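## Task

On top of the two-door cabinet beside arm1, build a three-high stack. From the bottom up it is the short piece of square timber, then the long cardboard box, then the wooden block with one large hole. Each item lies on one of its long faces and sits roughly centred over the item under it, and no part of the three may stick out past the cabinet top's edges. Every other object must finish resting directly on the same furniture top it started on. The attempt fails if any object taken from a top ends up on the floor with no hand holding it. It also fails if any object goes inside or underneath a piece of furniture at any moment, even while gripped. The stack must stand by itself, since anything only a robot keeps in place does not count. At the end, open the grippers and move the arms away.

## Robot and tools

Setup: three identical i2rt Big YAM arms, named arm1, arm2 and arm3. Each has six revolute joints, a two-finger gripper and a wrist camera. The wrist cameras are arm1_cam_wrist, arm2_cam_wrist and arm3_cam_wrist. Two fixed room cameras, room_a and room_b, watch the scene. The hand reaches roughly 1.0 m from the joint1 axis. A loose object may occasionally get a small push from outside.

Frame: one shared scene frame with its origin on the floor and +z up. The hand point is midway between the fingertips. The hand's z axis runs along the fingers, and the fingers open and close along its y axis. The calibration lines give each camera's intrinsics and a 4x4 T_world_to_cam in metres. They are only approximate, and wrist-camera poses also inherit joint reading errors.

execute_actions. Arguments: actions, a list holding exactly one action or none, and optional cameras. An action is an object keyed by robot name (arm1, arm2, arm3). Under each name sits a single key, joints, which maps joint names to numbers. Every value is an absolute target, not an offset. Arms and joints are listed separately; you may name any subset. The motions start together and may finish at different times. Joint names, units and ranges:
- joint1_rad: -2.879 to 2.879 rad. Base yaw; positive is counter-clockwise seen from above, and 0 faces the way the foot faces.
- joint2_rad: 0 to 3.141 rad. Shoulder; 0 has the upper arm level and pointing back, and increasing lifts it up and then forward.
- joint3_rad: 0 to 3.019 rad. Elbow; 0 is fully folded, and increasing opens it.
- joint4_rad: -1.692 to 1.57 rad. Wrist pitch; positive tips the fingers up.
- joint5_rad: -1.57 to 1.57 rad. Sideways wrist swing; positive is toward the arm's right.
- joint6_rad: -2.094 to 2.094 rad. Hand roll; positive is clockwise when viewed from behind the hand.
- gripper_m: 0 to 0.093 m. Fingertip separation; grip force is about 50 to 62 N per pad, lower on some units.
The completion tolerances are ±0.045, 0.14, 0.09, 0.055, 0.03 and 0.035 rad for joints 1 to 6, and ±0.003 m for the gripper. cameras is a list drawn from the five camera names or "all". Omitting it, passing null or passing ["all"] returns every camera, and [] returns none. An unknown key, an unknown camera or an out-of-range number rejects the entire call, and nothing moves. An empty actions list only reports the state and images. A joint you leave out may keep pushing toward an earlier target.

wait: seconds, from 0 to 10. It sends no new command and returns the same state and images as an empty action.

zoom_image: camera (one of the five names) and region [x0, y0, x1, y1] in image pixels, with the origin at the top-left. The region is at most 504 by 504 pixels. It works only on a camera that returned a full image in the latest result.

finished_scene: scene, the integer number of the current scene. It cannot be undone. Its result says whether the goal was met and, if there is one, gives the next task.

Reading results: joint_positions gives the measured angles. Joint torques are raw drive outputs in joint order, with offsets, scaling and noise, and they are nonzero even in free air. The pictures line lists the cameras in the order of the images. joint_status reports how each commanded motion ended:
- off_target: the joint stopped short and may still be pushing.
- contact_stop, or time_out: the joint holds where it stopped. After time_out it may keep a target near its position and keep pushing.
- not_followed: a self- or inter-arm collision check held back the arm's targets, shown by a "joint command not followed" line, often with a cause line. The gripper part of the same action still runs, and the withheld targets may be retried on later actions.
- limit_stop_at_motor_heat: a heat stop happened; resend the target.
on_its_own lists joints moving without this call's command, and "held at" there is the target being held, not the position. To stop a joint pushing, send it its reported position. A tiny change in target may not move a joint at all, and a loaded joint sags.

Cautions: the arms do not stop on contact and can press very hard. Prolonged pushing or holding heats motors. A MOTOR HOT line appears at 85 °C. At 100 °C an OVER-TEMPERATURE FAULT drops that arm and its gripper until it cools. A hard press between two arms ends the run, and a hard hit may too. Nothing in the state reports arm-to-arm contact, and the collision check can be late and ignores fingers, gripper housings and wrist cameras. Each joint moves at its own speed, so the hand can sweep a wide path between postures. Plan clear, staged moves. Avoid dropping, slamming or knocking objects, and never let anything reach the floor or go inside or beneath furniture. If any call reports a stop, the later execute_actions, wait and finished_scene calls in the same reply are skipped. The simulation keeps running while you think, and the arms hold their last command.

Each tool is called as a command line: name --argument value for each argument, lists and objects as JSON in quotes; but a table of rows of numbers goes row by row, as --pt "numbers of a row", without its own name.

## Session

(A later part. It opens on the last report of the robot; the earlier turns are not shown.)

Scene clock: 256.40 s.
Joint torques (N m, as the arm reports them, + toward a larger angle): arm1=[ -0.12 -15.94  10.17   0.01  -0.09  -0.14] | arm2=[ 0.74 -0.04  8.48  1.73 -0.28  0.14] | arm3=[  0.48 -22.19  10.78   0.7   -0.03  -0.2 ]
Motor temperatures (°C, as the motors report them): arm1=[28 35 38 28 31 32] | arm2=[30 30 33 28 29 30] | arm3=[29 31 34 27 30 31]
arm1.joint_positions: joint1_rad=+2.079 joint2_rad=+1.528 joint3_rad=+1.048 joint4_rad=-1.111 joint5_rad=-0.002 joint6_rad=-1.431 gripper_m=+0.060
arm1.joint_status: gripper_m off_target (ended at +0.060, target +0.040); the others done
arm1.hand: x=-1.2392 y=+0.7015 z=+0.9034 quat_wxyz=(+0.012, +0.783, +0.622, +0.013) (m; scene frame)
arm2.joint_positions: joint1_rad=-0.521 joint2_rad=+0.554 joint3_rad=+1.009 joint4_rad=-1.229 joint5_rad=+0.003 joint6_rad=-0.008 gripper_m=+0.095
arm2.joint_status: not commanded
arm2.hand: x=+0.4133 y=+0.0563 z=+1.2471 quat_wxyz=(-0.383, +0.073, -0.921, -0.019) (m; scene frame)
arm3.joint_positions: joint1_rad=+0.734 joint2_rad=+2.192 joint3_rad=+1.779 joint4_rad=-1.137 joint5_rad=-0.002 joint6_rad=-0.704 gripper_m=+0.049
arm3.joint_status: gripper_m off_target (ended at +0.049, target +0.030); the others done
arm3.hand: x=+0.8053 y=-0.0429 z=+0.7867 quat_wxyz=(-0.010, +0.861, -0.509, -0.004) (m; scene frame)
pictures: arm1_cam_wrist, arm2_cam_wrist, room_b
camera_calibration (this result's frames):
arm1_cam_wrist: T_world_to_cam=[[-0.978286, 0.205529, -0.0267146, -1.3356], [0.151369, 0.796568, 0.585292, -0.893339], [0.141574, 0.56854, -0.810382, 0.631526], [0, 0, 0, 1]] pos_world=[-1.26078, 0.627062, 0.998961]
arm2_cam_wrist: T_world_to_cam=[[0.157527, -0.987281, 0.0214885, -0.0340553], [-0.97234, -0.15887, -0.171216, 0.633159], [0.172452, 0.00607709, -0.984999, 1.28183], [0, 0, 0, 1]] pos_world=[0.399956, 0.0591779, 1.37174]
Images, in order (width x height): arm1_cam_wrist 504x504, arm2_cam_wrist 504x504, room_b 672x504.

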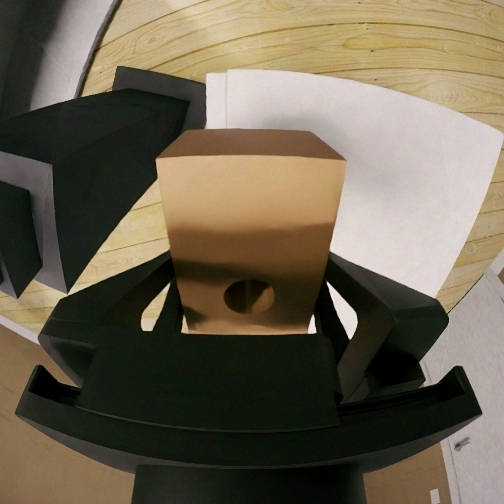

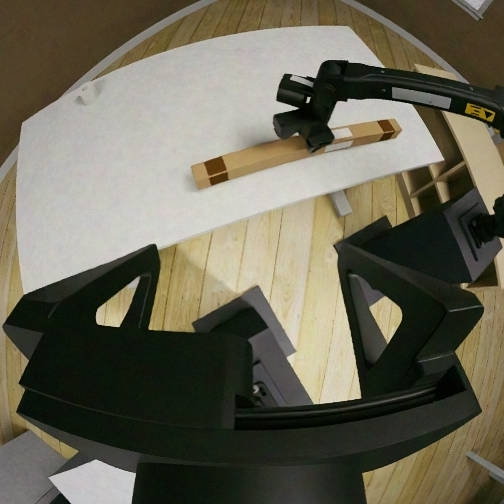

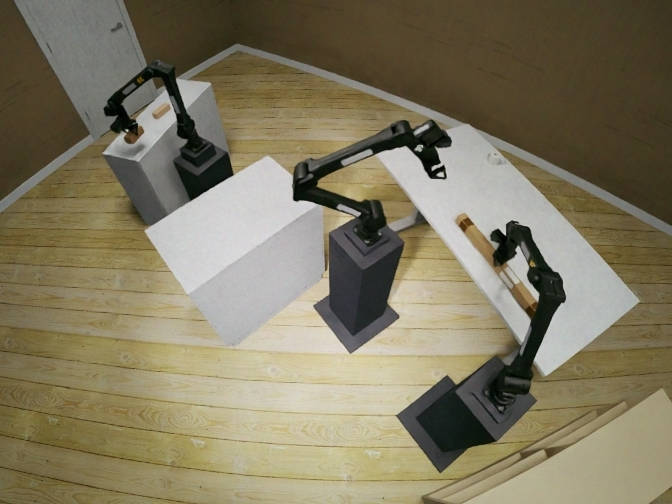

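execute_actions --actions '[{"arm1": {"joints": {"joint2_rad": 1.74, "joint4_rad": -0.85, "gripper_m": 0.04}}, "arm3": {"joints": {"joint2_rad": 2.232, "gripper_m": 0.03}}}]' --cameras '["arm1_cam_wrist", "arm2_cam_wrist"]'

Scene clock: 278.20 s.
Joint torques (N m, as the arm reports them, + toward a larger angle): arm1=[  0.01 -19.04   8.72   0.31  -0.13  -0.14] | arm2=[ 0.59  0.52  8.55  1.71 -0.26  0.13] | arm3=[  0.63 -21.71  10.73   0.54   0.    -0.23]
Motor temperatures (°C, as the motors report them): arm1=[28 35 37 28 31 32] | arm2=[30 30 34 28 29 30] | arm3=[29 32 34 27 30 31]
arm1.joint_positions: joint1_rad=+2.079 joint2_rad=+1.769 joint3_rad=+1.048 joint4_rad=-0.858 joint5_rad=-0.001 joint6_rad=-1.432 gripper_m=+0.059
arm1.joint_status: gripper_m off_target (ended at +0.059, target +0.040); the others done
arm1.hand: x=-1.2779 y=+0.7054 z=+0.8038 quat_wxyz=(+0.008, +0.782, +0.623, +0.009) (m; scene frame)
arm2.joint_positions: joint1_rad=-0.521 joint2_rad=+0.554 joint3_rad=+1.009 joint4_rad=-1.229 joint5_rad=+0.003 joint6_rad=-0.008 gripper_m=+0.095
arm2.joint_status: not commanded
arm2.hand: x=+0.4133 y=+0.0563 z=+1.2471 quat_wxyz=(-0.383, +0.073, -0.921, -0.019) (m; scene frame)
arm3.joint_positions: joint1_rad=+0.734 joint2_rad=+2.213 joint3_rad=+1.779 joint4_rad=-1.134 joint5_rad=-0.002 joint6_rad=-0.705 gripper_m=+0.049
arm3.joint_status: gripper_m off_target (ended at +0.049, target +0.030); the others done
arm3.hand: x=+0.8049 y=-0.0450 z=+0.7732 quat_wxyz=(-0.001, +0.861, -0.509, -0.001) (m; scene frame)
pictures: arm1_cam_wrist, arm2_cam_wrist
camera_calibration (this result's frames):
arm1_cam_wrist: T_world_to_cam=[[-0.978782, 0.204392, -0.014466, -1.38659], [0.157467, 0.795485, 0.585156, -0.823601], [0.131108, 0.570462, -0.810792, 0.539771], [0, 0, 0, 1]] pos_world=[-1.29825, 0.63065, 0.899518]
arm2_cam_wrist: T_world_to_cam=[[0.157527, -0.987281, 0.0214885, -0.0340553], [-0.97234, -0.15887, -0.171216, 0.633159], [0.172452, 0.00607709, -0.984999, 1.28183], [0, 0, 0, 1]] pos_world=[0.399956, 0.0591779, 1.37174]
Images, in order (width x height): arm1_cam_wrist 504x504, arm2_cam_wrist 504x504.

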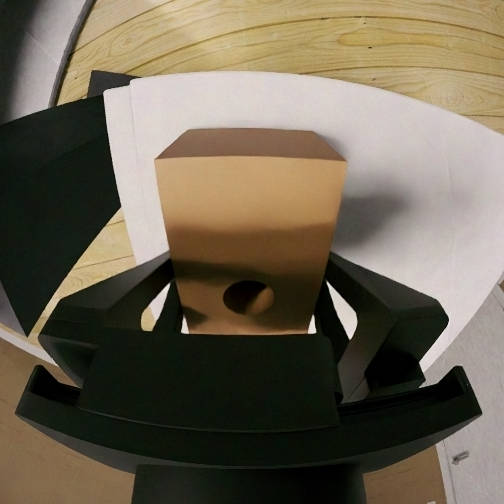

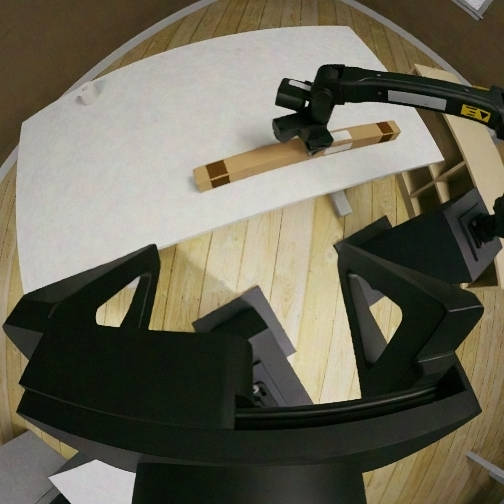

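execute_actions --actions '[{"arm1": {"joints": {"gripper_m": 0.093}}, "arm3": {"joints": {"gripper_m": 0.093}}}]' --cameras '["arm1_cam_wrist", "arm3_cam_wrist"]'

Scene clock: 281.57 s.
Joint torques (N m, as the arm reports them, + toward a larger angle): arm1=[ -0.14 -18.54   8.97   0.35  -0.13  -0.14] | arm2=[ 0.55 -0.08  8.65  1.84 -0.28  0.12] | arm3=[  0.44 -21.11  10.67   0.45   0.    -0.24]
Motor temperatures (°C, as the motors report them): arm1=[28 35 37 28 31 32] | arm2=[30 30 34 28 29 30] | arm3=[29 32 35 27 30 31]
arm1.joint_positions: joint1_rad=+2.079 joint2_rad=+1.753 joint3_rad=+1.048 joint4_rad=-0.858 joint5_rad=-0.001 joint6_rad=-1.432 gripper_m=+0.093
arm1.joint_status: all done
arm1.hand: x=-1.2800 y=+0.7055 z=+0.8103 quat_wxyz=(+0.003, +0.782, +0.623, +0.004) (m; scene frame)
arm2.joint_positions: joint1_rad=-0.521 joint2_rad=+0.554 joint3_rad=+1.009 joint4_rad=-1.229 joint5_rad=+0.003 joint6_rad=-0.008 gripper_m=+0.095
arm2.joint_status: not commanded
arm2.hand: x=+0.4133 y=+0.0563 z=+1.2471 quat_wxyz=(-0.383, +0.073, -0.921, -0.019) (m; scene frame)
arm3.joint_positions: joint1_rad=+0.734 joint2_rad=+2.213 joint3_rad=+1.779 joint4_rad=-1.134 joint5_rad=-0.002 joint6_rad=-0.705 gripper_m=+0.093
arm3.joint_status: all done
arm3.hand: x=+0.8049 y=-0.0450 z=+0.7732 quat_wxyz=(-0.001, +0.861, -0.509, -0.001) (m; scene frame)
pictures: arm1_cam_wrist, arm3_cam_wrist
camera_calibration (this result's frames):
arm1_cam_wrist: T_world_to_cam=[[-0.978972, 0.203992, 0.000684327, -1.40091], [0.166019, 0.79478, 0.583749, -0.814603], [0.118536, 0.571588, -0.811934, 0.529249], [0, 0, 0, 1]] pos_world=[-1.29894, 0.630691, 0.906198]
arm3_cam_wrist: T_world_to_cam=[[0.871945, 0.489599, 0.00245037, -0.681047], [0.396002, -0.70818, 0.58452, -0.801301], [0.287915, -0.508698, -0.811376, 0.498996], [0, 0, 0, 1]] pos_world=[0.767483, 0.0198119, 0.874918]
Images, in order (width x height): arm1_cam_wrist 504x504, arm3_cam_wrist 504x504.

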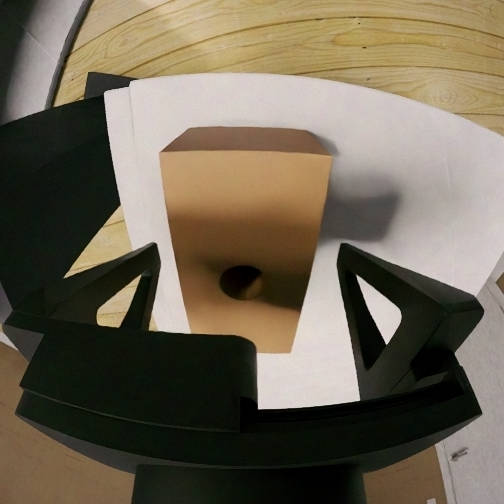

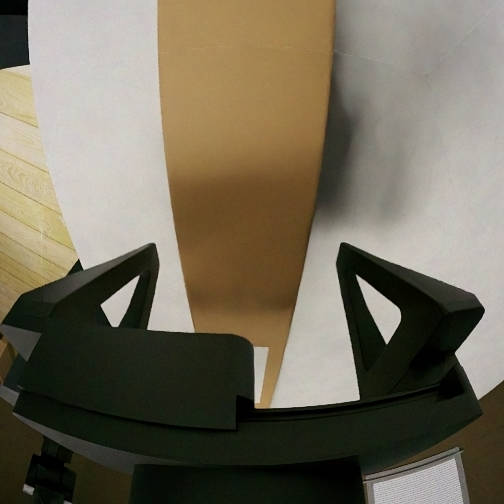

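execute_actions --actions '[{"arm1": {"joints": {"joint2_rad": 1.45, "joint4_rad": -1.15}}, "arm2": {"joints": {"joint1_rad": -0.772, "joint2_rad": 1.2, "joint3_rad": 1.81, "joint4_rad": -1.22, "joint6_rad": 0.96}}, "arm3": {"joints": {"joint2_rad": 1.9, "joint4_rad": -1.45}}}]' --cameras '[]'

execute_actions --actions '[{"arm1": {"joints": {"joint1_rad": 1.35, "joint2_rad": 1.3, "joint3_rad": 1.2, "joint4_rad": -1.2, "joint6_rad": 0}}, "arm3": {"joints": {"joint1_rad": -0.9, "joint2_rad": 1.0, "joint3_rad": 1.2, "joint6_rad": 0}}}]' --cameras '["arm1_cam_wrist", "room_b"]'

execute_actions --actions '[{"arm2": {"joints": {"joint2_rad": 2.135, "joint3_rad": 1.81, "joint4_rad": -1.22}}}]' --cameras '["arm2_cam_wrist", "room_b"]'

Scene clock: 307.17 s.
Joint torques (N m, as the arm reports them, + toward a larger angle): arm1=[ -0.12 -12.83  10.54  -0.23  -0.13  -0.13] | arm2=[ 0.07 -7.81 12.54  1.96 -0.12  0.04] | arm3=[  1.08 -19.24   9.22  -0.43  -0.02  -0.24]
Motor temperatures (°C, as the motors report them): arm1=[28 35 37 28 31 32] | arm2=[30 30 34 28 29 30] | arm3=[29 32 35 27 30 31]
arm1.joint_positions: joint1_rad=+2.079 joint2_rad=+1.446 joint3_rad=+1.048 joint4_rad=-1.143 joint5_rad=-0.001 joint6_rad=-1.432 gripper_m=+0.093
arm1.joint_status: all done
arm1.hand: x=-1.2339 y=+0.7012 z=+0.9348 quat_wxyz=(-0.005, +0.782, +0.623, -0.004) (m; scene frame)
arm2.joint_positions: joint1_rad=-0.767 joint2_rad=+1.198 joint3_rad=+1.760 joint4_rad=-1.229 joint5_rad=+0.001 joint6_rad=+0.952 gripper_m=+0.095
arm2.joint_status: all done
arm2.hand: x=+0.6244 y=-0.0240 z=+1.4218 quat_wxyz=(-0.397, -0.450, -0.781, -0.172) (m; scene frame)
arm3.joint_positions: joint1_rad=+0.734 joint2_rad=+1.891 joint3_rad=+1.812 joint4_rad=-1.438 joint5_rad=-0.002 joint6_rad=-0.705 gripper_m=+0.093
arm3.joint_status: all done
arm3.hand: x=+0.7948 y=-0.0949 z=+0.9797 quat_wxyz=(-0.025, +0.861, -0.508, -0.010) (m; scene frame)
pictures: none
No camera images: the call's "cameras" was empty. Leave "cameras" out to get every camera's image.

Scene clock: 309.27 s.
Joint torques (N m, as the arm reports them, + toward a larger angle): arm1=[  0.45 -12.19  11.55   0.26  -0.09   0.14] | arm2=[ 0.1  -7.8  12.4   2.06 -0.14  0.04] | arm3=[ 0.28 -5.15  8.68  0.32 -0.08  0.05]
Motor temperatures (°C, as the motors report them): arm1=[28 35 37 28 31 32] | arm2=[30 30 35 28 29 30] | arm3=[29 32 35 27 30 31]
arm1.joint_positions: joint1_rad=+1.348 joint2_rad=+1.299 joint3_rad=+1.181 joint4_rad=-1.192 joint5_rad=+0.001 joint6_rad=-0.014 gripper_m=+0.093
arm1.joint_status: all done
arm1.hand: x=-1.1281 y=+0.9785 z=+1.0470 quat_wxyz=(-0.056, +0.913, -0.387, -0.111) (m; scene frame)
arm2.joint_positions: joint1_rad=-0.767 joint2_rad=+1.198 joint3_rad=+1.760 joint4_rad=-1.229 joint5_rad=+0.001 joint6_rad=+0.952 gripper_m=+0.095
arm2.joint_status: not commanded
arm2.hand: x=+0.6244 y=-0.0240 z=+1.4218 quat_wxyz=(-0.397, -0.450, -0.781, -0.172) (m; scene frame)
arm3.joint_positions: joint1_rad=-0.898 joint2_rad=+0.995 joint3_rad=+1.202 joint4_rad=-1.439 joint5_rad=+0.002 joint6_rad=-0.017 gripper_m=+0.093
arm3.joint_status: all done
arm3.hand: x=+0.9918 y=-0.7681 z=+1.1181 quat_wxyz=(-0.167, -0.121, -0.978, +0.024) (m; scene frame)
pictures: arm1_cam_wrist, room_b
camera_calibration (this result's frames):
arm1_cam_wrist: T_world_to_cam=[[0.707896, 0.705643, 0.0308506, 0.0724694], [0.649966, -0.667893, 0.362579, 1.01375], [0.276456, -0.236616, -0.931442, 1.64149], [0, 0, 0, 1]] pos_world=[-1.16401, 1.01434, 1.15915]
Images, in order (width x height): arm1_cam_wrist 504x504, room_b 672x504.

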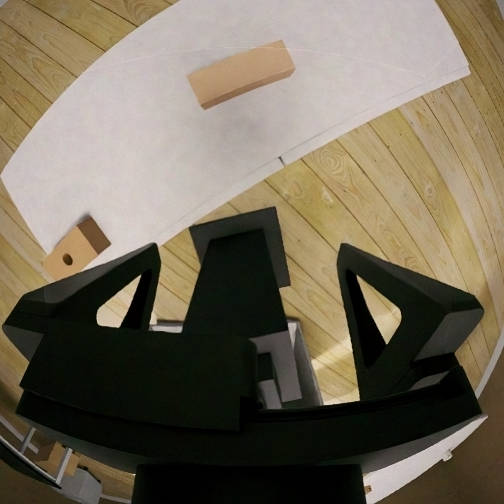

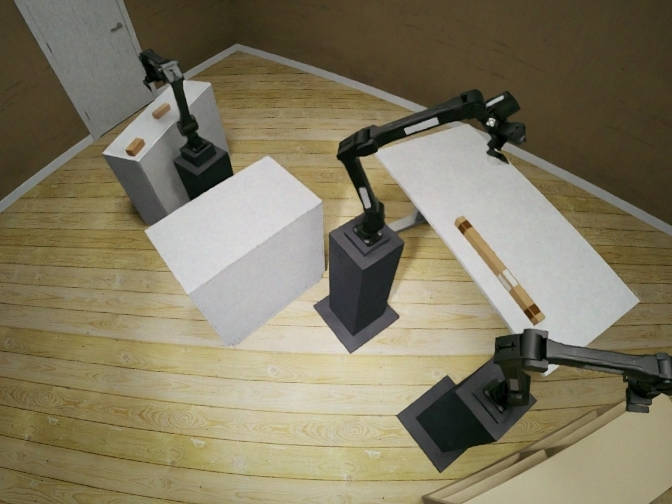

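Scene clock: 310.97 s.
Joint torques (N m, as the arm reports them, + toward a larger angle): arm1=[  0.43 -12.21  11.55   0.26  -0.09   0.13] | arm2=[ -0.12 -21.96   9.57   0.68  -0.14   0.14] | arm3=[ 0.16 -4.55  8.76  0.14 -0.1   0.08]
Motor temperatures (°C, as the motors report them): arm1=[28 35 37 28 31 32] | arm2=[30 30 35 28 29 30] | arm3=[29 31 35 27 30 31]
arm1.joint_positions: joint1_rad=+1.348 joint2_rad=+1.299 joint3_rad=+1.181 joint4_rad=-1.192 joint5_rad=+0.001 joint6_rad=-0.014 gripper_m=+0.093
arm1.joint_status: not commanded
arm1.hand: x=-1.1281 y=+0.9785 z=+1.0470 quat_wxyz=(-0.056, +0.913, -0.388, -0.111) (m; scene frame)
arm2.joint_positions: joint1_rad=-0.767 joint2_rad=+2.138 joint3_rad=+1.793 joint4_rad=-1.228 joint5_rad=+0.001 joint6_rad=+0.952 gripper_m=+0.095
arm2.joint_status: all done
arm2.hand: x=+0.7966 y=-0.0491 z=+0.9000 quat_wxyz=(+0.001, -0.502, -0.865, +0.009) (m; scene frame)
arm3.joint_positions: joint1_rad=-0.898 joint2_rad=+0.995 joint3_rad=+1.202 joint4_rad=-1.439 joint5_rad=+0.002 joint6_rad=-0.017 gripper_m=+0.093
arm3.joint_status: not commanded
arm3.hand: x=+0.9918 y=-0.7681 z=+1.1181 quat_wxyz=(-0.167, -0.121, -0.978, +0.024) (m; scene frame)
pictures: arm2_cam_wrist, room_b
camera_calibration (this result's frames):
arm2_cam_wrist: T_world_to_cam=[[-0.86482, -0.501961, 0.0110104, 0.656673], [-0.406986, 0.713694, 0.570091, -0.14501], [-0.294021, 0.488545, -0.821508, 1.12263], [0, 0, 0, 1]] pos_world=[0.838965, -0.11534, 0.997691]
Images, in order (width x height): arm2_cam_wrist 504x504, room_b 672x504.

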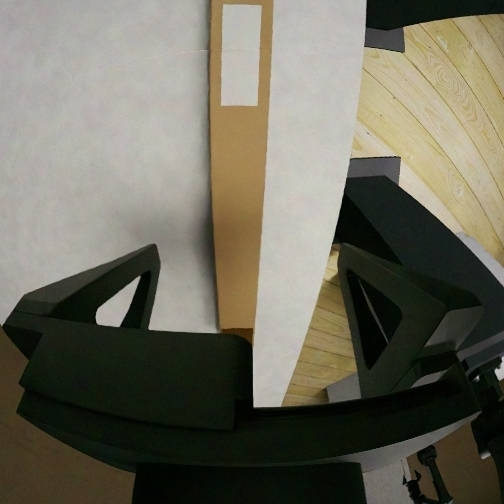

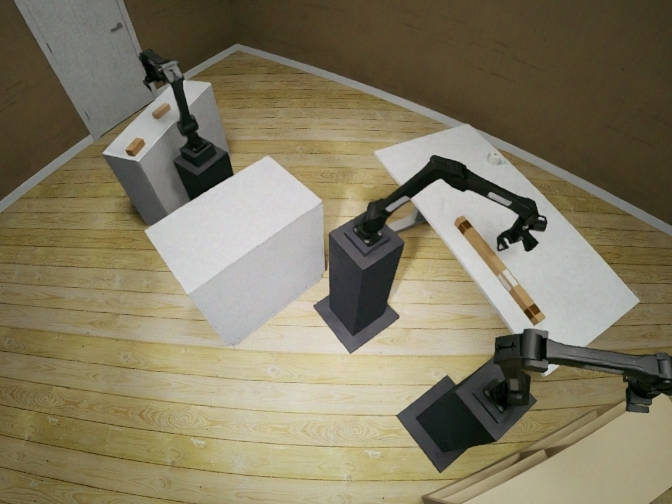

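execute_actions --actions '[{"arm2": {"joints": {"joint2_rad": 2.31, "joint3_rad": 1.76, "joint4_rad": -0.985}}}]' --cameras '["arm2_cam_wrist"]'

Scene clock: 323.00 s.
Joint torques (N m, as the arm reports them, + toward a larger angle): arm1=[  0.42 -12.18  11.54   0.26  -0.09   0.13] | arm2=[ -0.39 -23.83   7.84   0.98  -0.12   0.13] | arm3=[ 0.47 -4.4   8.74  0.31 -0.08  0.07]
Motor temperatures (°C, as the motors report them): arm1=[28 34 38 28 31 32] | arm2=[30 31 35 28 29 30] | arm3=[29 30 34 27 30 31]
arm1.joint_positions: joint1_rad=+1.348 joint2_rad=+1.299 joint3_rad=+1.181 joint4_rad=-1.192 joint5_rad=+0.001 joint6_rad=-0.014 gripper_m=+0.093
arm1.joint_status: not commanded
arm1.hand: x=-1.1281 y=+0.9785 z=+1.0470 quat_wxyz=(-0.056, +0.913, -0.388, -0.111) (m; scene frame)
arm2.joint_positions: joint1_rad=-0.767 joint2_rad=+2.316 joint3_rad=+1.758 joint4_rad=-1.001 joint5_rad=+0.001 joint6_rad=+0.953 gripper_m=+0.095
arm2.joint_status: all done
arm2.hand: x=+0.8093 y=-0.0523 z=+0.7759 quat_wxyz=(-0.005, -0.502, -0.865, +0.007) (m; scene frame)
arm3.joint_positions: joint1_rad=-0.898 joint2_rad=+0.995 joint3_rad=+1.202 joint4_rad=-1.439 joint5_rad=+0.002 joint6_rad=-0.017 gripper_m=+0.093
arm3.joint_status: not commanded
arm3.hand: x=+0.9918 y=-0.7681 z=+1.1181 quat_wxyz=(-0.167, -0.121, -0.978, +0.024) (m; scene frame)
pictures: arm2_cam_wrist
camera_calibration (this result's frames):
arm2_cam_wrist: T_world_to_cam=[[-0.864982, -0.501802, -0.000124669, 0.676202], [-0.414609, 0.714542, 0.563497, -0.055551], [-0.282675, 0.487467, -0.826118, 1.02032], [0, 0, 0, 1]] pos_world=[0.85029, -0.11836, 0.874294]
Images, in order (width x height): arm2_cam_wrist 504x504.

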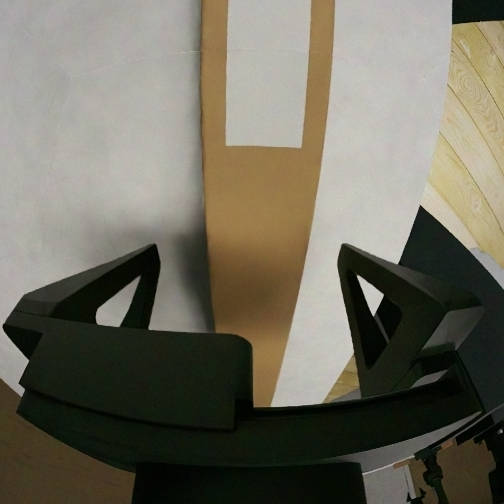

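execute_actions --actions '[{"arm2": {"joints": {"joint2_rad": 2.362, "joint4_rad": -0.955}}}]' --cameras '["arm2_cam_wrist"]'

Scene clock: 327.80 s.
Joint torques (N m, as the arm reports them, + toward a larger angle): arm1=[  0.45 -12.17  11.55   0.27  -0.09   0.13] | arm2=[  0.53 -21.56   7.82   1.07  -0.13   0.15] | arm3=[ 0.77 -4.48  8.73  0.19 -0.09  0.06]
Motor temperatures (°C, as the motors report them): arm1=[28 34 38 28 31 32] | arm2=[30 32 34 28 29 30] | arm3=[29 30 34 27 30 31]
arm1.joint_positions: joint1_rad=+1.348 joint2_rad=+1.299 joint3_rad=+1.181 joint4_rad=-1.192 joint5_rad=+0.001 joint6_rad=-0.014 gripper_m=+0.093
arm1.joint_status: not commanded
arm1.hand: x=-1.1281 y=+0.9785 z=+1.0470 quat_wxyz=(-0.056, +0.913, -0.388, -0.111) (m; scene frame)
arm2.joint_positions: joint1_rad=-0.767 joint2_rad=+2.337 joint3_rad=+1.758 joint4_rad=-0.972 joint5_rad=+0.001 joint6_rad=+0.953 gripper_m=+0.095
arm2.joint_status: all done
arm2.hand: x=+0.8117 y=-0.0527 z=+0.7627 quat_wxyz=(-0.009, -0.502, -0.865, +0.005) (m; scene frame)
arm3.joint_positions: joint1_rad=-0.898 joint2_rad=+0.995 joint3_rad=+1.202 joint4_rad=-1.439 joint5_rad=+0.002 joint6_rad=-0.017 gripper_m=+0.093
arm3.joint_status: not commanded
arm3.hand: x=+0.9918 y=-0.7681 z=+1.1181 quat_wxyz=(-0.167, -0.121, -0.978, +0.024) (m; scene frame)
pictures: arm2_cam_wrist
camera_calibration (this result's frames):
arm2_cam_wrist: T_world_to_cam=[[-0.864889, -0.501915, -0.00692699, 0.683179], [-0.419387, 0.714959, 0.559417, -0.0397654], [-0.275827, 0.486739, -0.828857, 1.00679], [0, 0, 0, 1]] pos_world=[0.851896, -0.118715, 0.861461]
Images, in order (width x height): arm2_cam_wrist 504x504.

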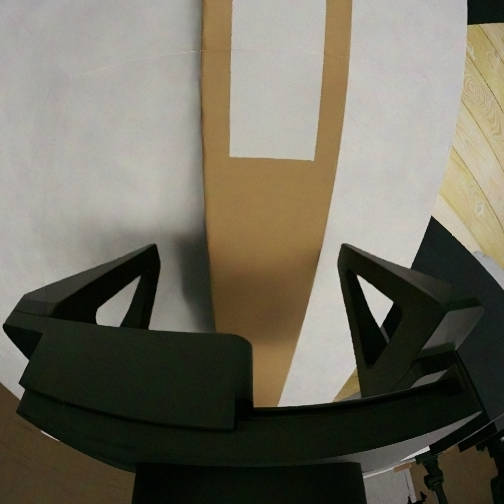

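execute_actions --actions '[{"arm2": {"joints": {"joint2_rad": 2.39}}}]' --cameras '["arm2_cam_wrist"]'

Scene clock: 330.10 s.
Joint torques (N m, as the arm reports them, + toward a larger angle): arm1=[  0.43 -12.17  11.55   0.26  -0.09   0.13] | arm2=[ -0.44 -21.4    7.53   0.95  -0.11   0.13] | arm3=[ 0.5  -4.43  8.79  0.26 -0.1   0.05]
Motor temperatures (°C, as the motors report them): arm1=[28 34 38 28 31 32] | arm2=[30 32 34 28 29 30] | arm3=[29 30 34 27 30 31]
arm1.joint_positions: joint1_rad=+1.348 joint2_rad=+1.299 joint3_rad=+1.181 joint4_rad=-1.192 joint5_rad=+0.001 joint6_rad=-0.014 gripper_m=+0.093
arm1.joint_status: not commanded
arm1.hand: x=-1.1281 y=+0.9785 z=+1.0470 quat_wxyz=(-0.056, +0.913, -0.388, -0.111) (m; scene frame)
arm2.joint_positions: joint1_rad=-0.767 joint2_rad=+2.368 joint3_rad=+1.758 joint4_rad=-0.972 joint5_rad=+0.001 joint6_rad=+0.953 gripper_m=+0.095
arm2.joint_status: all done
arm2.hand: x=+0.8042 y=-0.0522 z=+0.7432 quat_wxyz=(+0.005, -0.502, -0.865, +0.011) (m; scene frame)
arm3.joint_positions: joint1_rad=-0.898 joint2_rad=+0.995 joint3_rad=+1.202 joint4_rad=-1.439 joint5_rad=+0.002 joint6_rad=-0.017 gripper_m=+0.093
arm3.joint_status: not commanded
arm3.hand: x=+0.9918 y=-0.7681 z=+1.1181 quat_wxyz=(-0.167, -0.121, -0.978, +0.024) (m; scene frame)
pictures: arm2_cam_wrist
camera_calibration (this result's frames):
arm2_cam_wrist: T_world_to_cam=[[-0.864951, -0.501529, 0.0181197, 0.658222], [-0.401628, 0.713405, 0.574237, -0.0577271], [-0.300924, 0.48941, -0.818488, 1.00096], [0, 0, 0, 1]] pos_world=[0.847356, -0.118577, 0.840493]
Images, in order (width x height): arm2_cam_wrist 504x504.

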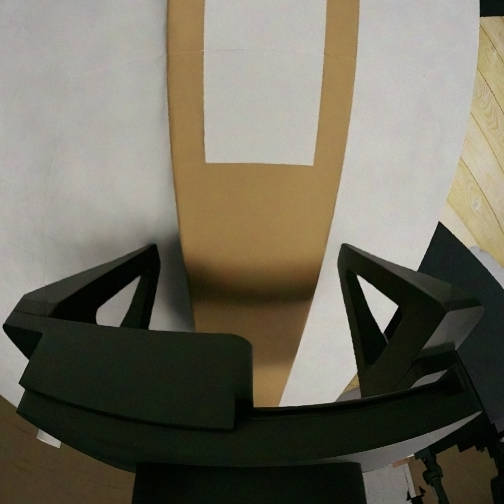

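execute_actions --actions '[{"arm2": {"joints": {"gripper_m": 0.03}}}]' --cameras '[]'

execute_actions --actions '[{"arm2": {"joints": {"joint2_rad": 2.08, "joint3_rad": 1.84, "joint4_rad": -1.29, "gripper_m": 0.03}}}]' --cameras '[]'

execute_actions --actions '[{"arm2": {"joints": {"joint1_rad": 2.25, "joint6_rad": 2.05, "gripper_m": 0.03}}}]' --cameras '["arm2_cam_wrist", "room_a", "room_b"]'

Scene clock: 334.30 s.
Joint torques (N m, as the arm reports them, + toward a larger angle): arm1=[  0.42 -12.21  11.55   0.26  -0.09   0.13] | arm2=[  0.02 -21.76   7.52   1.02  -0.14   0.11] | arm3=[ 0.35 -4.29  8.74  0.19 -0.08  0.06]
Motor temperatures (°C, as the motors report them): arm1=[28 34 38 28 31 32] | arm2=[30 32 34 28 29 30] | arm3=[29 30 34 27 30 31]
arm1.joint_positions: joint1_rad=+1.348 joint2_rad=+1.299 joint3_rad=+1.181 joint4_rad=-1.192 joint5_rad=+0.001 joint6_rad=-0.014 gripper_m=+0.093
arm1.joint_status: not commanded
arm1.hand: x=-1.1281 y=+0.9785 z=+1.0470 quat_wxyz=(-0.056, +0.913, -0.388, -0.111) (m; scene frame)
arm2.joint_positions: joint1_rad=-0.767 joint2_rad=+2.368 joint3_rad=+1.758 joint4_rad=-0.971 joint5_rad=+0.001 joint6_rad=+0.954 gripper_m=+0.050
arm2.joint_status: gripper_m off_target (ended at +0.050, target +0.030)
arm2.hand: x=+0.8044 y=-0.0523 z=+0.7432 quat_wxyz=(+0.005, -0.503, -0.864, +0.011) (m; scene frame)
arm3.joint_positions: joint1_rad=-0.898 joint2_rad=+0.995 joint3_rad=+1.202 joint4_rad=-1.439 joint5_rad=+0.002 joint6_rad=-0.017 gripper_m=+0.093
arm3.joint_status: not commanded
arm3.hand: x=+0.9918 y=-0.7681 z=+1.1181 quat_wxyz=(-0.167, -0.121, -0.978, +0.024) (m; scene frame)
pictures: none
No camera images: the call's "cameras" was empty. Leave "cameras" out to get every camera's image.

Scene clock: 335.73 s.
Joint torques (N m, as the arm reports them, + toward a larger angle): arm1=[  0.47 -12.18  11.55   0.25  -0.09   0.13] | arm2=[ -0.14 -20.81  10.03  -0.27  -0.11   0.12] | arm3=[ 0.07 -4.07  8.81  0.18 -0.1   0.07]
Motor temperatures (°C, as the motors report them): arm1=[28 34 39 28 31 32] | arm2=[30 32 34 28 29 30] | arm3=[29 30 34 27 30 31]
arm1.joint_positions: joint1_rad=+1.348 joint2_rad=+1.299 joint3_rad=+1.181 joint4_rad=-1.192 joint5_rad=+0.001 joint6_rad=-0.014 gripper_m=+0.093
arm1.joint_status: not commanded
arm1.hand: x=-1.1281 y=+0.9785 z=+1.0470 quat_wxyz=(-0.056, +0.913, -0.388, -0.111) (m; scene frame)
arm2.joint_positions: joint1_rad=-0.767 joint2_rad=+2.073 joint3_rad=+1.824 joint4_rad=-1.275 joint5_rad=+0.001 joint6_rad=+0.954 gripper_m=+0.050
arm2.joint_status: gripper_m off_target (ended at +0.050, target +0.030); the others done
arm2.hand: x=+0.8007 y=-0.0487 z=+0.9515 quat_wxyz=(-0.021, -0.503, -0.864, -0.001) (m; scene frame)
arm3.joint_positions: joint1_rad=-0.898 joint2_rad=+0.995 joint3_rad=+1.202 joint4_rad=-1.439 joint5_rad=+0.002 joint6_rad=-0.017 gripper_m=+0.093
arm3.joint_status: not commanded
arm3.hand: x=+0.9918 y=-0.7681 z=+1.1181 quat_wxyz=(-0.167, -0.121, -0.978, +0.024) (m; scene frame)
pictures: none
No camera images: the call's "cameras" was empty. Leave "cameras" out to get every camera's image.

Scene clock: 338.50 s.
Joint torques (N m, as the arm reports them, + toward a larger angle): arm1=[  0.45 -12.18  11.55   0.26  -0.09   0.14] | arm2=[  0.39 -20.67   9.92  -0.34  -0.04   0.12] | arm3=[ 0.28 -4.19  8.81  0.25 -0.1   0.05]
Motor temperatures (°C, as the motors report them): arm1=[28 34 39 28 31 32] | arm2=[30 32 34 28 29 30] | arm3=[29 30 34 27 30 31]
arm1.joint_positions: joint1_rad=+1.348 joint2_rad=+1.299 joint3_rad=+1.181 joint4_rad=-1.192 joint5_rad=+0.001 joint6_rad=-0.014 gripper_m=+0.093
arm1.joint_status: not commanded
arm1.hand: x=-1.1281 y=+0.9785 z=+1.0470 quat_wxyz=(-0.056, +0.913, -0.388, -0.111) (m; scene frame)
arm2.joint_positions: joint1_rad=+2.258 joint2_rad=+2.073 joint3_rad=+1.824 joint4_rad=-1.275 joint5_rad=-0.002 joint6_rad=+2.042 gripper_m=+0.050
arm2.joint_status: gripper_m off_target (ended at +0.050, target +0.030); the others done
arm2.hand: x=-0.4712 y=+0.1554 z=+0.9601 quat_wxyz=(+0.026, +0.427, -0.904, -0.009) (m; scene frame)
arm3.joint_positions: joint1_rad=-0.898 joint2_rad=+0.995 joint3_rad=+1.202 joint4_rad=-1.439 joint5_rad=+0.002 joint6_rad=-0.017 gripper_m=+0.093
arm3.joint_status: not commanded
arm3.hand: x=+0.9918 y=-0.7681 z=+1.1181 quat_wxyz=(-0.167, -0.121, -0.978, +0.024) (m; scene frame)
pictures: arm2_cam_wrist, room_a, room_b
camera_calibration (this result's frames):
arm2_cam_wrist: T_world_to_cam=[[0.775173, -0.63012, -0.0453528, 0.509034], [-0.479351, -0.633419, 0.607456, -0.70182], [-0.411497, -0.449143, -0.793057, 0.762407], [0, 0, 0, 1]] pos_world=[-0.417279, 0.218637, 1.05404]
Images, in order (width x height): arm2_cam_wrist 504x504, room_a 672x504, room_b 672x504.

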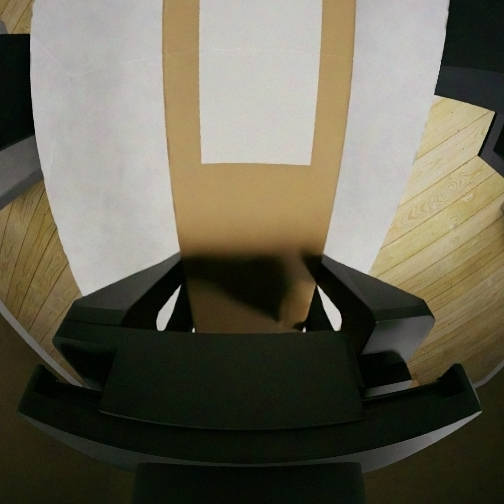

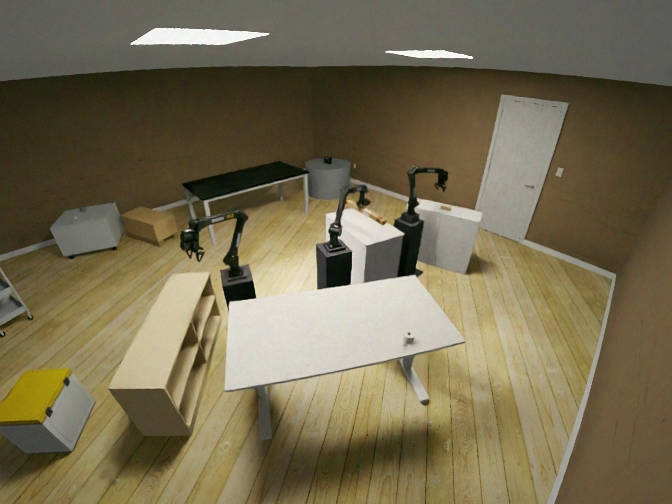

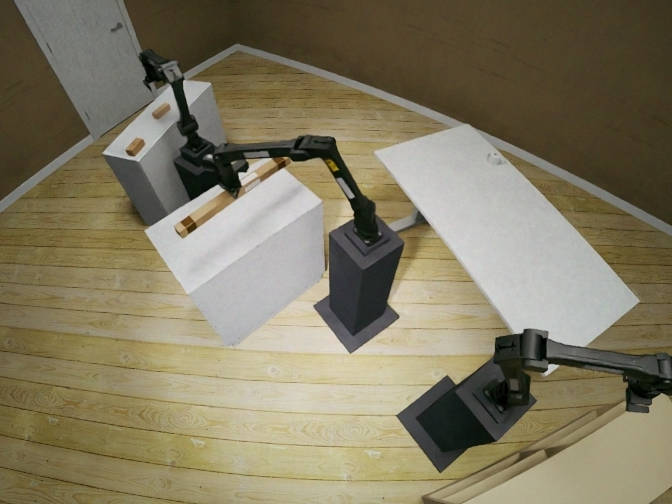

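execute_actions --actions '[{"arm2": {"joints": {"joint2_rad": 2.208, "joint3_rad": 1.76, "joint4_rad": -1.11, "gripper_m": 0.03}}, "arm1": {"joints": {"joint1_rad": 0.0, "joint2_rad": 0.9, "joint3_rad": 1.2, "joint6_rad": 1.4}}}]' --cameras '["arm2_cam_wrist", "room_b"]'

Scene clock: 349.23 s.
Joint torques (N m, as the arm reports them, + toward a larger angle): arm1=[ 0.09 -6.56 11.86  0.87 -0.04  0.04] | arm2=[ -0.28 -23.39   8.2    0.88   0.01   0.13] | arm3=[-0.16 -4.75  8.68  0.14 -0.09  0.04]
Motor temperatures (°C, as the motors report them): arm1=[28 34 39 28 31 32] | arm2=[30 33 35 28 29 30] | arm3=[29 30 34 27 30 31]
arm1.joint_positions: joint1_rad=+0.003 joint2_rad=+0.907 joint3_rad=+1.181 joint4_rad=-1.193 joint5_rad=+0.001 joint6_rad=+1.386 gripper_m=+0.093
arm1.joint_status: all done
arm1.hand: x=-0.6374 y=+0.9630 z=+1.2022 quat_wxyz=(-0.129, -0.189, -0.927, -0.298) (m; scene frame)
arm2.joint_positions: joint1_rad=+2.258 joint2_rad=+2.219 joint3_rad=+1.757 joint4_rad=-1.125 joint5_rad=-0.002 joint6_rad=+2.042 gripper_m=+0.050
arm2.joint_status: gripper_m off_target (ended at +0.050, target +0.030); the others done
arm2.hand: x=-0.4695 y=+0.1532 z=+0.8454 quat_wxyz=(+0.001, +0.427, -0.904, +0.010) (m; scene frame)
arm3.joint_positions: joint1_rad=-0.898 joint2_rad=+0.995 joint3_rad=+1.202 joint4_rad=-1.439 joint5_rad=+0.002 joint6_rad=-0.017 gripper_m=+0.093
arm3.joint_status: not commanded
arm3.hand: x=+0.9918 y=-0.7681 z=+1.1181 quat_wxyz=(-0.167, -0.121, -0.978, +0.024) (m; scene frame)
pictures: arm2_cam_wrist, room_b
camera_calibration (this result's frames):
arm2_cam_wrist: T_world_to_cam=[[0.77686, -0.629573, 0.0112375, 0.453973], [-0.515605, -0.625782, 0.585276, -0.632188], [-0.361442, -0.460471, -0.810756, 0.711341], [0, 0, 0, 1]] pos_world=[-0.421524, 0.217749, 0.941627]
Images, in order (width x height): arm2_cam_wrist 504x504, room_b 672x504.

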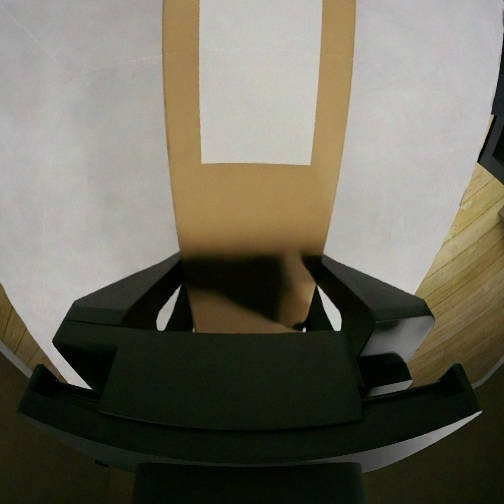

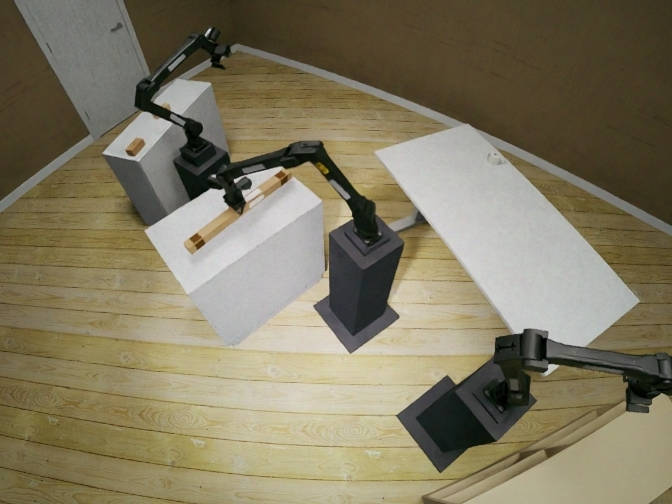

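execute_actions --actions '[{"arm2": {"joints": {"joint2_rad": 2.283, "joint4_rad": -1.065, "gripper_m": 0.03}}}]' --cameras '["arm2_cam_wrist", "room_b"]'

Scene clock: 357.20 s.
Joint torques (N m, as the arm reports them, + toward a larger angle): arm1=[ 0.08 -6.26 11.87  0.86 -0.04  0.07] | arm2=[  0.71 -21.57   7.9    0.85  -0.03   0.12] | arm3=[-0.14 -4.62  8.82  0.23 -0.09  0.04]
Motor temperatures (°C, as the motors report them): arm1=[28 34 39 28 31 32] | arm2=[30 33 34 28 29 30] | arm3=[29 29 34 27 30 31]
arm1.joint_positions: joint1_rad=+0.003 joint2_rad=+0.907 joint3_rad=+1.181 joint4_rad=-1.193 joint5_rad=+0.001 joint6_rad=+1.386 gripper_m=+0.093
arm1.joint_status: not commanded
arm1.hand: x=-0.6374 y=+0.9630 z=+1.2022 quat_wxyz=(-0.129, -0.190, -0.927, -0.298) (m; scene frame)
arm2.joint_positions: joint1_rad=+2.258 joint2_rad=+2.272 joint3_rad=+1.757 joint4_rad=-1.080 joint5_rad=-0.002 joint6_rad=+2.042 gripper_m=+0.050
arm2.joint_status: gripper_m off_target (ended at +0.050, target +0.030); the others done
arm2.hand: x=-0.4716 y=+0.1531 z=+0.8120 quat_wxyz=(-0.002, +0.427, -0.904, +0.013) (m; scene frame)
arm3.joint_positions: joint1_rad=-0.898 joint2_rad=+0.995 joint3_rad=+1.202 joint4_rad=-1.439 joint5_rad=+0.002 joint6_rad=-0.017 gripper_m=+0.093
arm3.joint_status: not commanded
arm3.hand: x=+0.9918 y=-0.7681 z=+1.1181 quat_wxyz=(-0.167, -0.121, -0.978, +0.024) (m; scene frame)
pictures: arm2_cam_wrist, room_b
camera_calibration (this result's frames):
arm2_cam_wrist: T_world_to_cam=[[0.776821, -0.629443, 0.0187411, 0.449843], [-0.520305, -0.624796, 0.582162, -0.613619], [-0.354728, -0.461986, -0.812857, 0.688543], [0, 0, 0, 1]] pos_world=[-0.424471, 0.217861, 0.908482]
Images, in order (width x height): arm2_cam_wrist 504x504, room_b 672x504.

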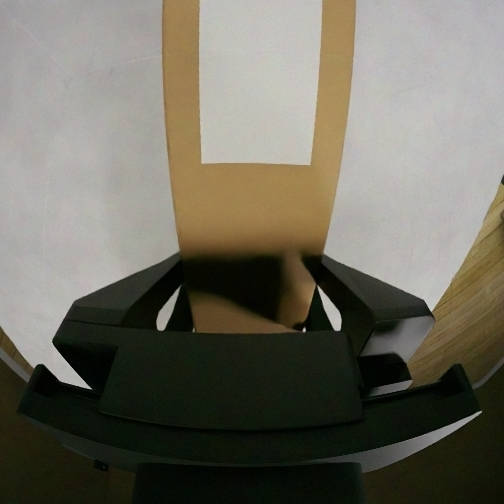

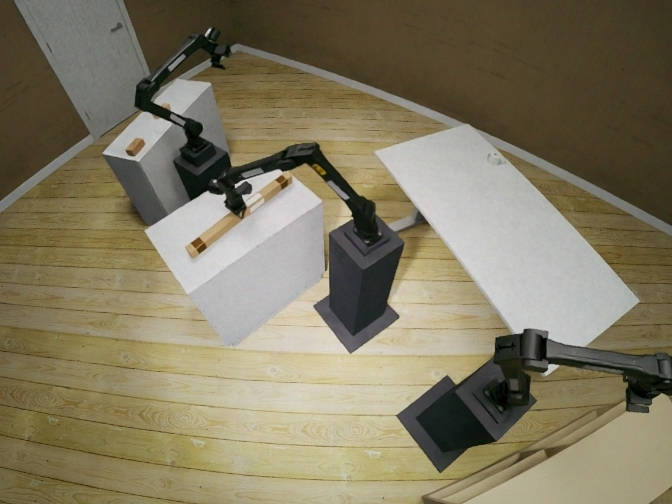

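execute_actions --actions '[{"arm2": {"joints": {"gripper_m": 0.093}}}]' --cameras '["arm2_cam_wrist"]'

execute_actions --actions '[{"arm2": {"joints": {"joint2_rad": 1.95, "joint4_rad": -1.4}}}]' --cameras '[]'

execute_actions --actions '[{"arm2": {"joints": {"joint1_rad": 2.85, "joint2_rad": 0.6, "joint3_rad": 0.9, "joint6_rad": 0}}}]' --cameras '["arm2_cam_wrist", "room_b"]'

Scene clock: 365.87 s.
Joint torques (N m, as the arm reports them, + toward a larger angle): arm1=[ 0.08 -6.25 11.88  0.86 -0.04  0.07] | arm2=[  0.1  -21.67   7.91   0.81  -0.02   0.14] | arm3=[-0.41 -4.32  8.7   0.2  -0.09  0.06]
Motor temperatures (°C, as the motors report them): arm1=[28 34 39 28 31 32] | arm2=[30 33 34 28 29 30] | arm3=[29 29 34 27 30 31]
arm1.joint_positions: joint1_rad=+0.003 joint2_rad=+0.907 joint3_rad=+1.181 joint4_rad=-1.193 joint5_rad=+0.001 joint6_rad=+1.386 gripper_m=+0.093
arm1.joint_status: not commanded
arm1.hand: x=-0.6374 y=+0.9630 z=+1.2022 quat_wxyz=(-0.129, -0.190, -0.927, -0.298) (m; scene frame)
arm2.joint_positions: joint1_rad=+2.258 joint2_rad=+2.272 joint3_rad=+1.757 joint4_rad=-1.080 joint5_rad=-0.002 joint6_rad=+2.043 gripper_m=+0.093
arm2.joint_status: all done
arm2.hand: x=-0.4716 y=+0.1531 z=+0.8120 quat_wxyz=(-0.002, +0.427, -0.904, +0.013) (m; scene frame)
arm3.joint_positions: joint1_rad=-0.898 joint2_rad=+0.995 joint3_rad=+1.202 joint4_rad=-1.439 joint5_rad=+0.002 joint6_rad=-0.017 gripper_m=+0.093
arm3.joint_status: not commanded
arm3.hand: x=+0.9918 y=-0.7681 z=+1.1181 quat_wxyz=(-0.167, -0.121, -0.978, +0.024) (m; scene frame)
pictures: arm2_cam_wrist
camera_calibration (this result's frames):
arm2_cam_wrist: T_world_to_cam=[[0.77634, -0.630035, 0.0187468, 0.449702], [-0.520791, -0.624406, 0.582146, -0.613895], [-0.355067, -0.461706, -0.812868, 0.68835], [0, 0, 0, 1]] pos_world=[-0.424423, 0.217824, 0.908484]
Images, in order (width x height): arm2_cam_wrist 504x504.

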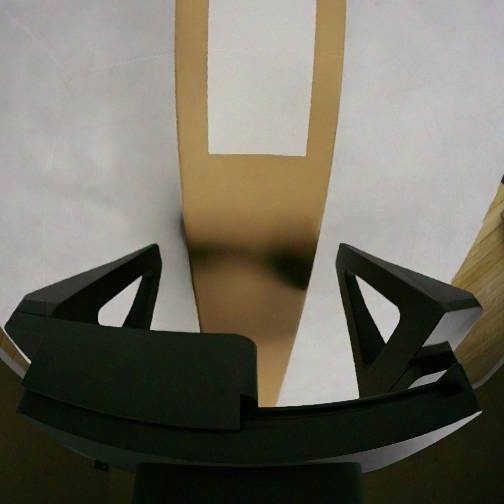

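Scene clock: 367.50 s.
Joint torques (N m, as the arm reports them, + toward a larger angle): arm1=[ 0.11 -6.27 11.87  0.87 -0.04  0.07] | arm2=[  0.22 -19.58   8.99  -0.33  -0.05   0.15] | arm3=[-0.1  -4.67  8.79  0.19 -0.05  0.07]
Motor temperatures (°C, as the motors report them): arm1=[28 34 39 28 31 32] | arm2=[30 33 34 28 29 30] | arm3=[29 29 34 27 30 31]
arm1.joint_positions: joint1_rad=+0.003 joint2_rad=+0.907 joint3_rad=+1.181 joint4_rad=-1.193 joint5_rad=+0.001 joint6_rad=+1.386 gripper_m=+0.093
arm1.joint_status: not commanded
arm1.hand: x=-0.6374 y=+0.9630 z=+1.2022 quat_wxyz=(-0.129, -0.190, -0.927, -0.298) (m; scene frame)
arm2.joint_positions: joint1_rad=+2.258 joint2_rad=+1.942 joint3_rad=+1.757 joint4_rad=-1.385 joint5_rad=-0.002 joint6_rad=+2.043 gripper_m=+0.093
arm2.joint_status: all done
arm2.hand: x=-0.4246 y=+0.1460 z=+1.0120 quat_wxyz=(+0.008, +0.427, -0.904, +0.005) (m; scene frame)
arm3.joint_positions: joint1_rad=-0.898 joint2_rad=+0.995 joint3_rad=+1.202 joint4_rad=-1.439 joint5_rad=+0.002 joint6_rad=-0.017 gripper_m=+0.093
arm3.joint_status: not commanded
arm3.hand: x=+0.9918 y=-0.7681 z=+1.1181 quat_wxyz=(-0.167, -0.121, -0.978, +0.024) (m; scene frame)
pictures: none
No camera images: the call's "cameras" was empty. Leave "cameras" out to get every camera's image.

Scene clock: 369.87 s.
Joint torques (N m, as the arm reports them, + toward a larger angle): arm1=[ 0.11 -6.27 11.87  0.87 -0.04  0.07] | arm2=[ 0.77  1.    8.13  0.87 -0.02 -0.02] | arm3=[ 0.12 -4.5   8.63  0.28 -0.06  0.07]
Motor temperatures (°C, as the motors report them): arm1=[28 34 39 28 31 32] | arm2=[30 33 34 28 29 30] | arm3=[29 29 34 27 30 31]
arm1.joint_positions: joint1_rad=+0.003 joint2_rad=+0.907 joint3_rad=+1.181 joint4_rad=-1.193 joint5_rad=+0.001 joint6_rad=+1.386 gripper_m=+0.093
arm1.joint_status: not commanded
arm1.hand: x=-0.6374 y=+0.9630 z=+1.2022 quat_wxyz=(-0.129, -0.190, -0.927, -0.298) (m; scene frame)
arm2.joint_positions: joint1_rad=+2.846 joint2_rad=+0.596 joint3_rad=+0.916 joint4_rad=-1.389 joint5_rad=-0.003 joint6_rad=+0.009 gripper_m=+0.093
arm2.joint_status: all done
arm2.hand: x=-0.0511 y=-0.0632 z=+1.1736 quat_wxyz=(+0.054, +0.951, +0.173, -0.250) (m; scene frame)
arm3.joint_positions: joint1_rad=-0.898 joint2_rad=+0.995 joint3_rad=+1.202 joint4_rad=-1.439 joint5_rad=+0.002 joint6_rad=-0.017 gripper_m=+0.093
arm3.joint_status: not commanded
arm3.hand: x=+0.9918 y=-0.7681 z=+1.1181 quat_wxyz=(-0.167, -0.121, -0.978, +0.024) (m; scene frame)
pictures: arm2_cam_wrist, room_b
camera_calibration (this result's frames):
arm2_cam_wrist: T_world_to_cam=[[-0.365948, 0.930448, -0.0186692, 0.0642984], [0.925539, 0.365968, 0.0971884, -0.0348109], [0.097261, 0.0182869, -0.995091, 1.29901], [0, 0, 0, 1]] pos_world=[-0.070594, -0.0708415, 1.29721]
Images, in order (width x height): arm2_cam_wrist 504x504, room_b 672x504.

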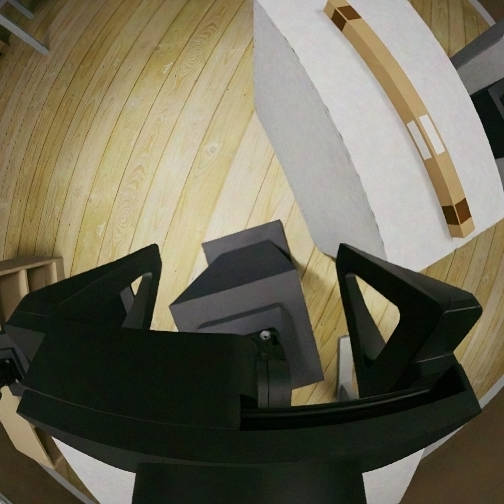

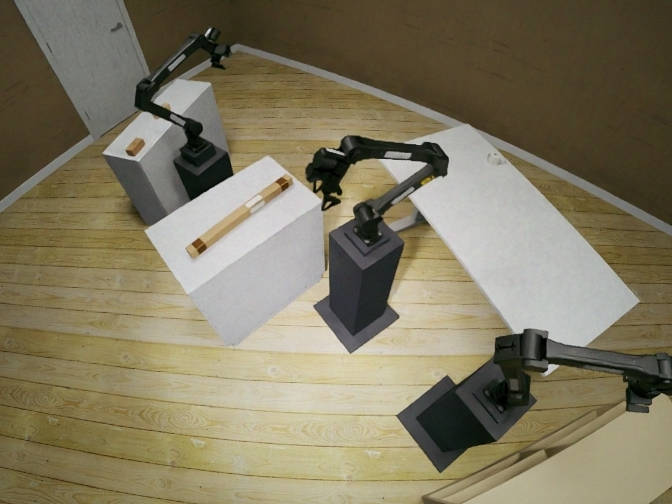

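execute_actions --actions '[{"arm1": {"joints": {"joint1_rad": -1.89, "joint2_rad": 2.03, "joint3_rad": 1.9, "joint4_rad": -1.405, "joint6_rad": 1.33}}}]' --cameras '["arm1_cam_wrist", "room_b"]'

Scene clock: 379.37 s.
Joint torques (N m, as the arm reports them, + toward a larger angle): arm1=[  1.14 -24.13  12.94  -0.22  -0.07  -0.11] | arm2=[ 0.64  0.98  8.03  0.76 -0.03 -0.04] | arm3=[ 0.8  -4.31  8.75  0.26 -0.09  0.06]
Motor temperatures (°C, as the motors report them): arm1=[28 34 40 28 31 32] | arm2=[30 32 34 28 29 30] | arm3=[29 29 34 27 30 31]
arm1.joint_positions: joint1_rad=-1.891 joint2_rad=+2.031 joint3_rad=+1.862 joint4_rad=-1.397 joint5_rad=+0.002 joint6_rad=+1.340 gripper_m=+0.093
arm1.joint_status: all done
arm1.hand: x=-0.4519 y=+0.1671 z=+0.9560 quat_wxyz=(-0.006, -0.903, -0.428, -0.007) (m; scene frame)
arm2.joint_positions: joint1_rad=+2.846 joint2_rad=+0.596 joint3_rad=+0.916 joint4_rad=-1.389 joint5_rad=-0.003 joint6_rad=+0.008 gripper_m=+0.093
arm2.joint_status: not commanded
arm2.hand: x=-0.0511 y=-0.0632 z=+1.1736 quat_wxyz=(+0.054, +0.951, +0.174, -0.250) (m; scene frame)
arm3.joint_positions: joint1_rad=-0.898 joint2_rad=+0.995 joint3_rad=+1.202 joint4_rad=-1.439 joint5_rad=+0.002 joint6_rad=-0.017 gripper_m=+0.093
arm3.joint_status: not commanded
arm3.hand: x=+0.9918 y=-0.7681 z=+1.1181 quat_wxyz=(-0.167, -0.121, -0.978, +0.024) (m; scene frame)
pictures: arm1_cam_wrist, room_b
camera_calibration (this result's frames):
arm1_cam_wrist: T_world_to_cam=[[-0.786972, 0.61695, -0.00687541, -0.455474], [0.495809, 0.639, 0.588091, -0.438278], [0.367217, 0.459403, -0.808765, 0.985253], [0, 0, 0, 1]] pos_world=[-0.502944, 0.108437, 1.05145]
Images, in order (width x height): arm1_cam_wrist 504x504, room_b 672x504.

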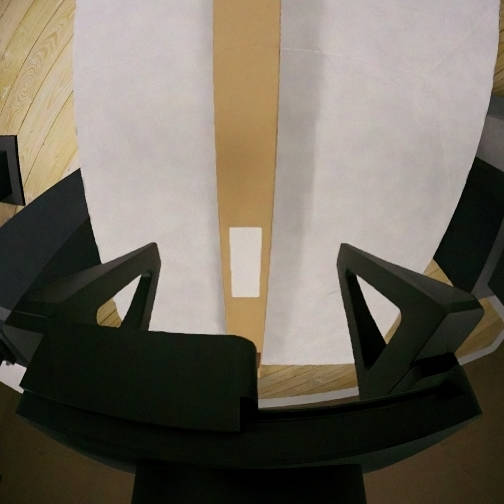

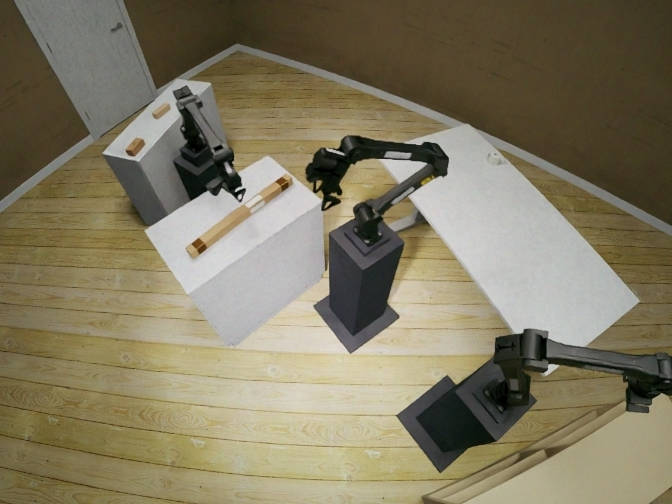

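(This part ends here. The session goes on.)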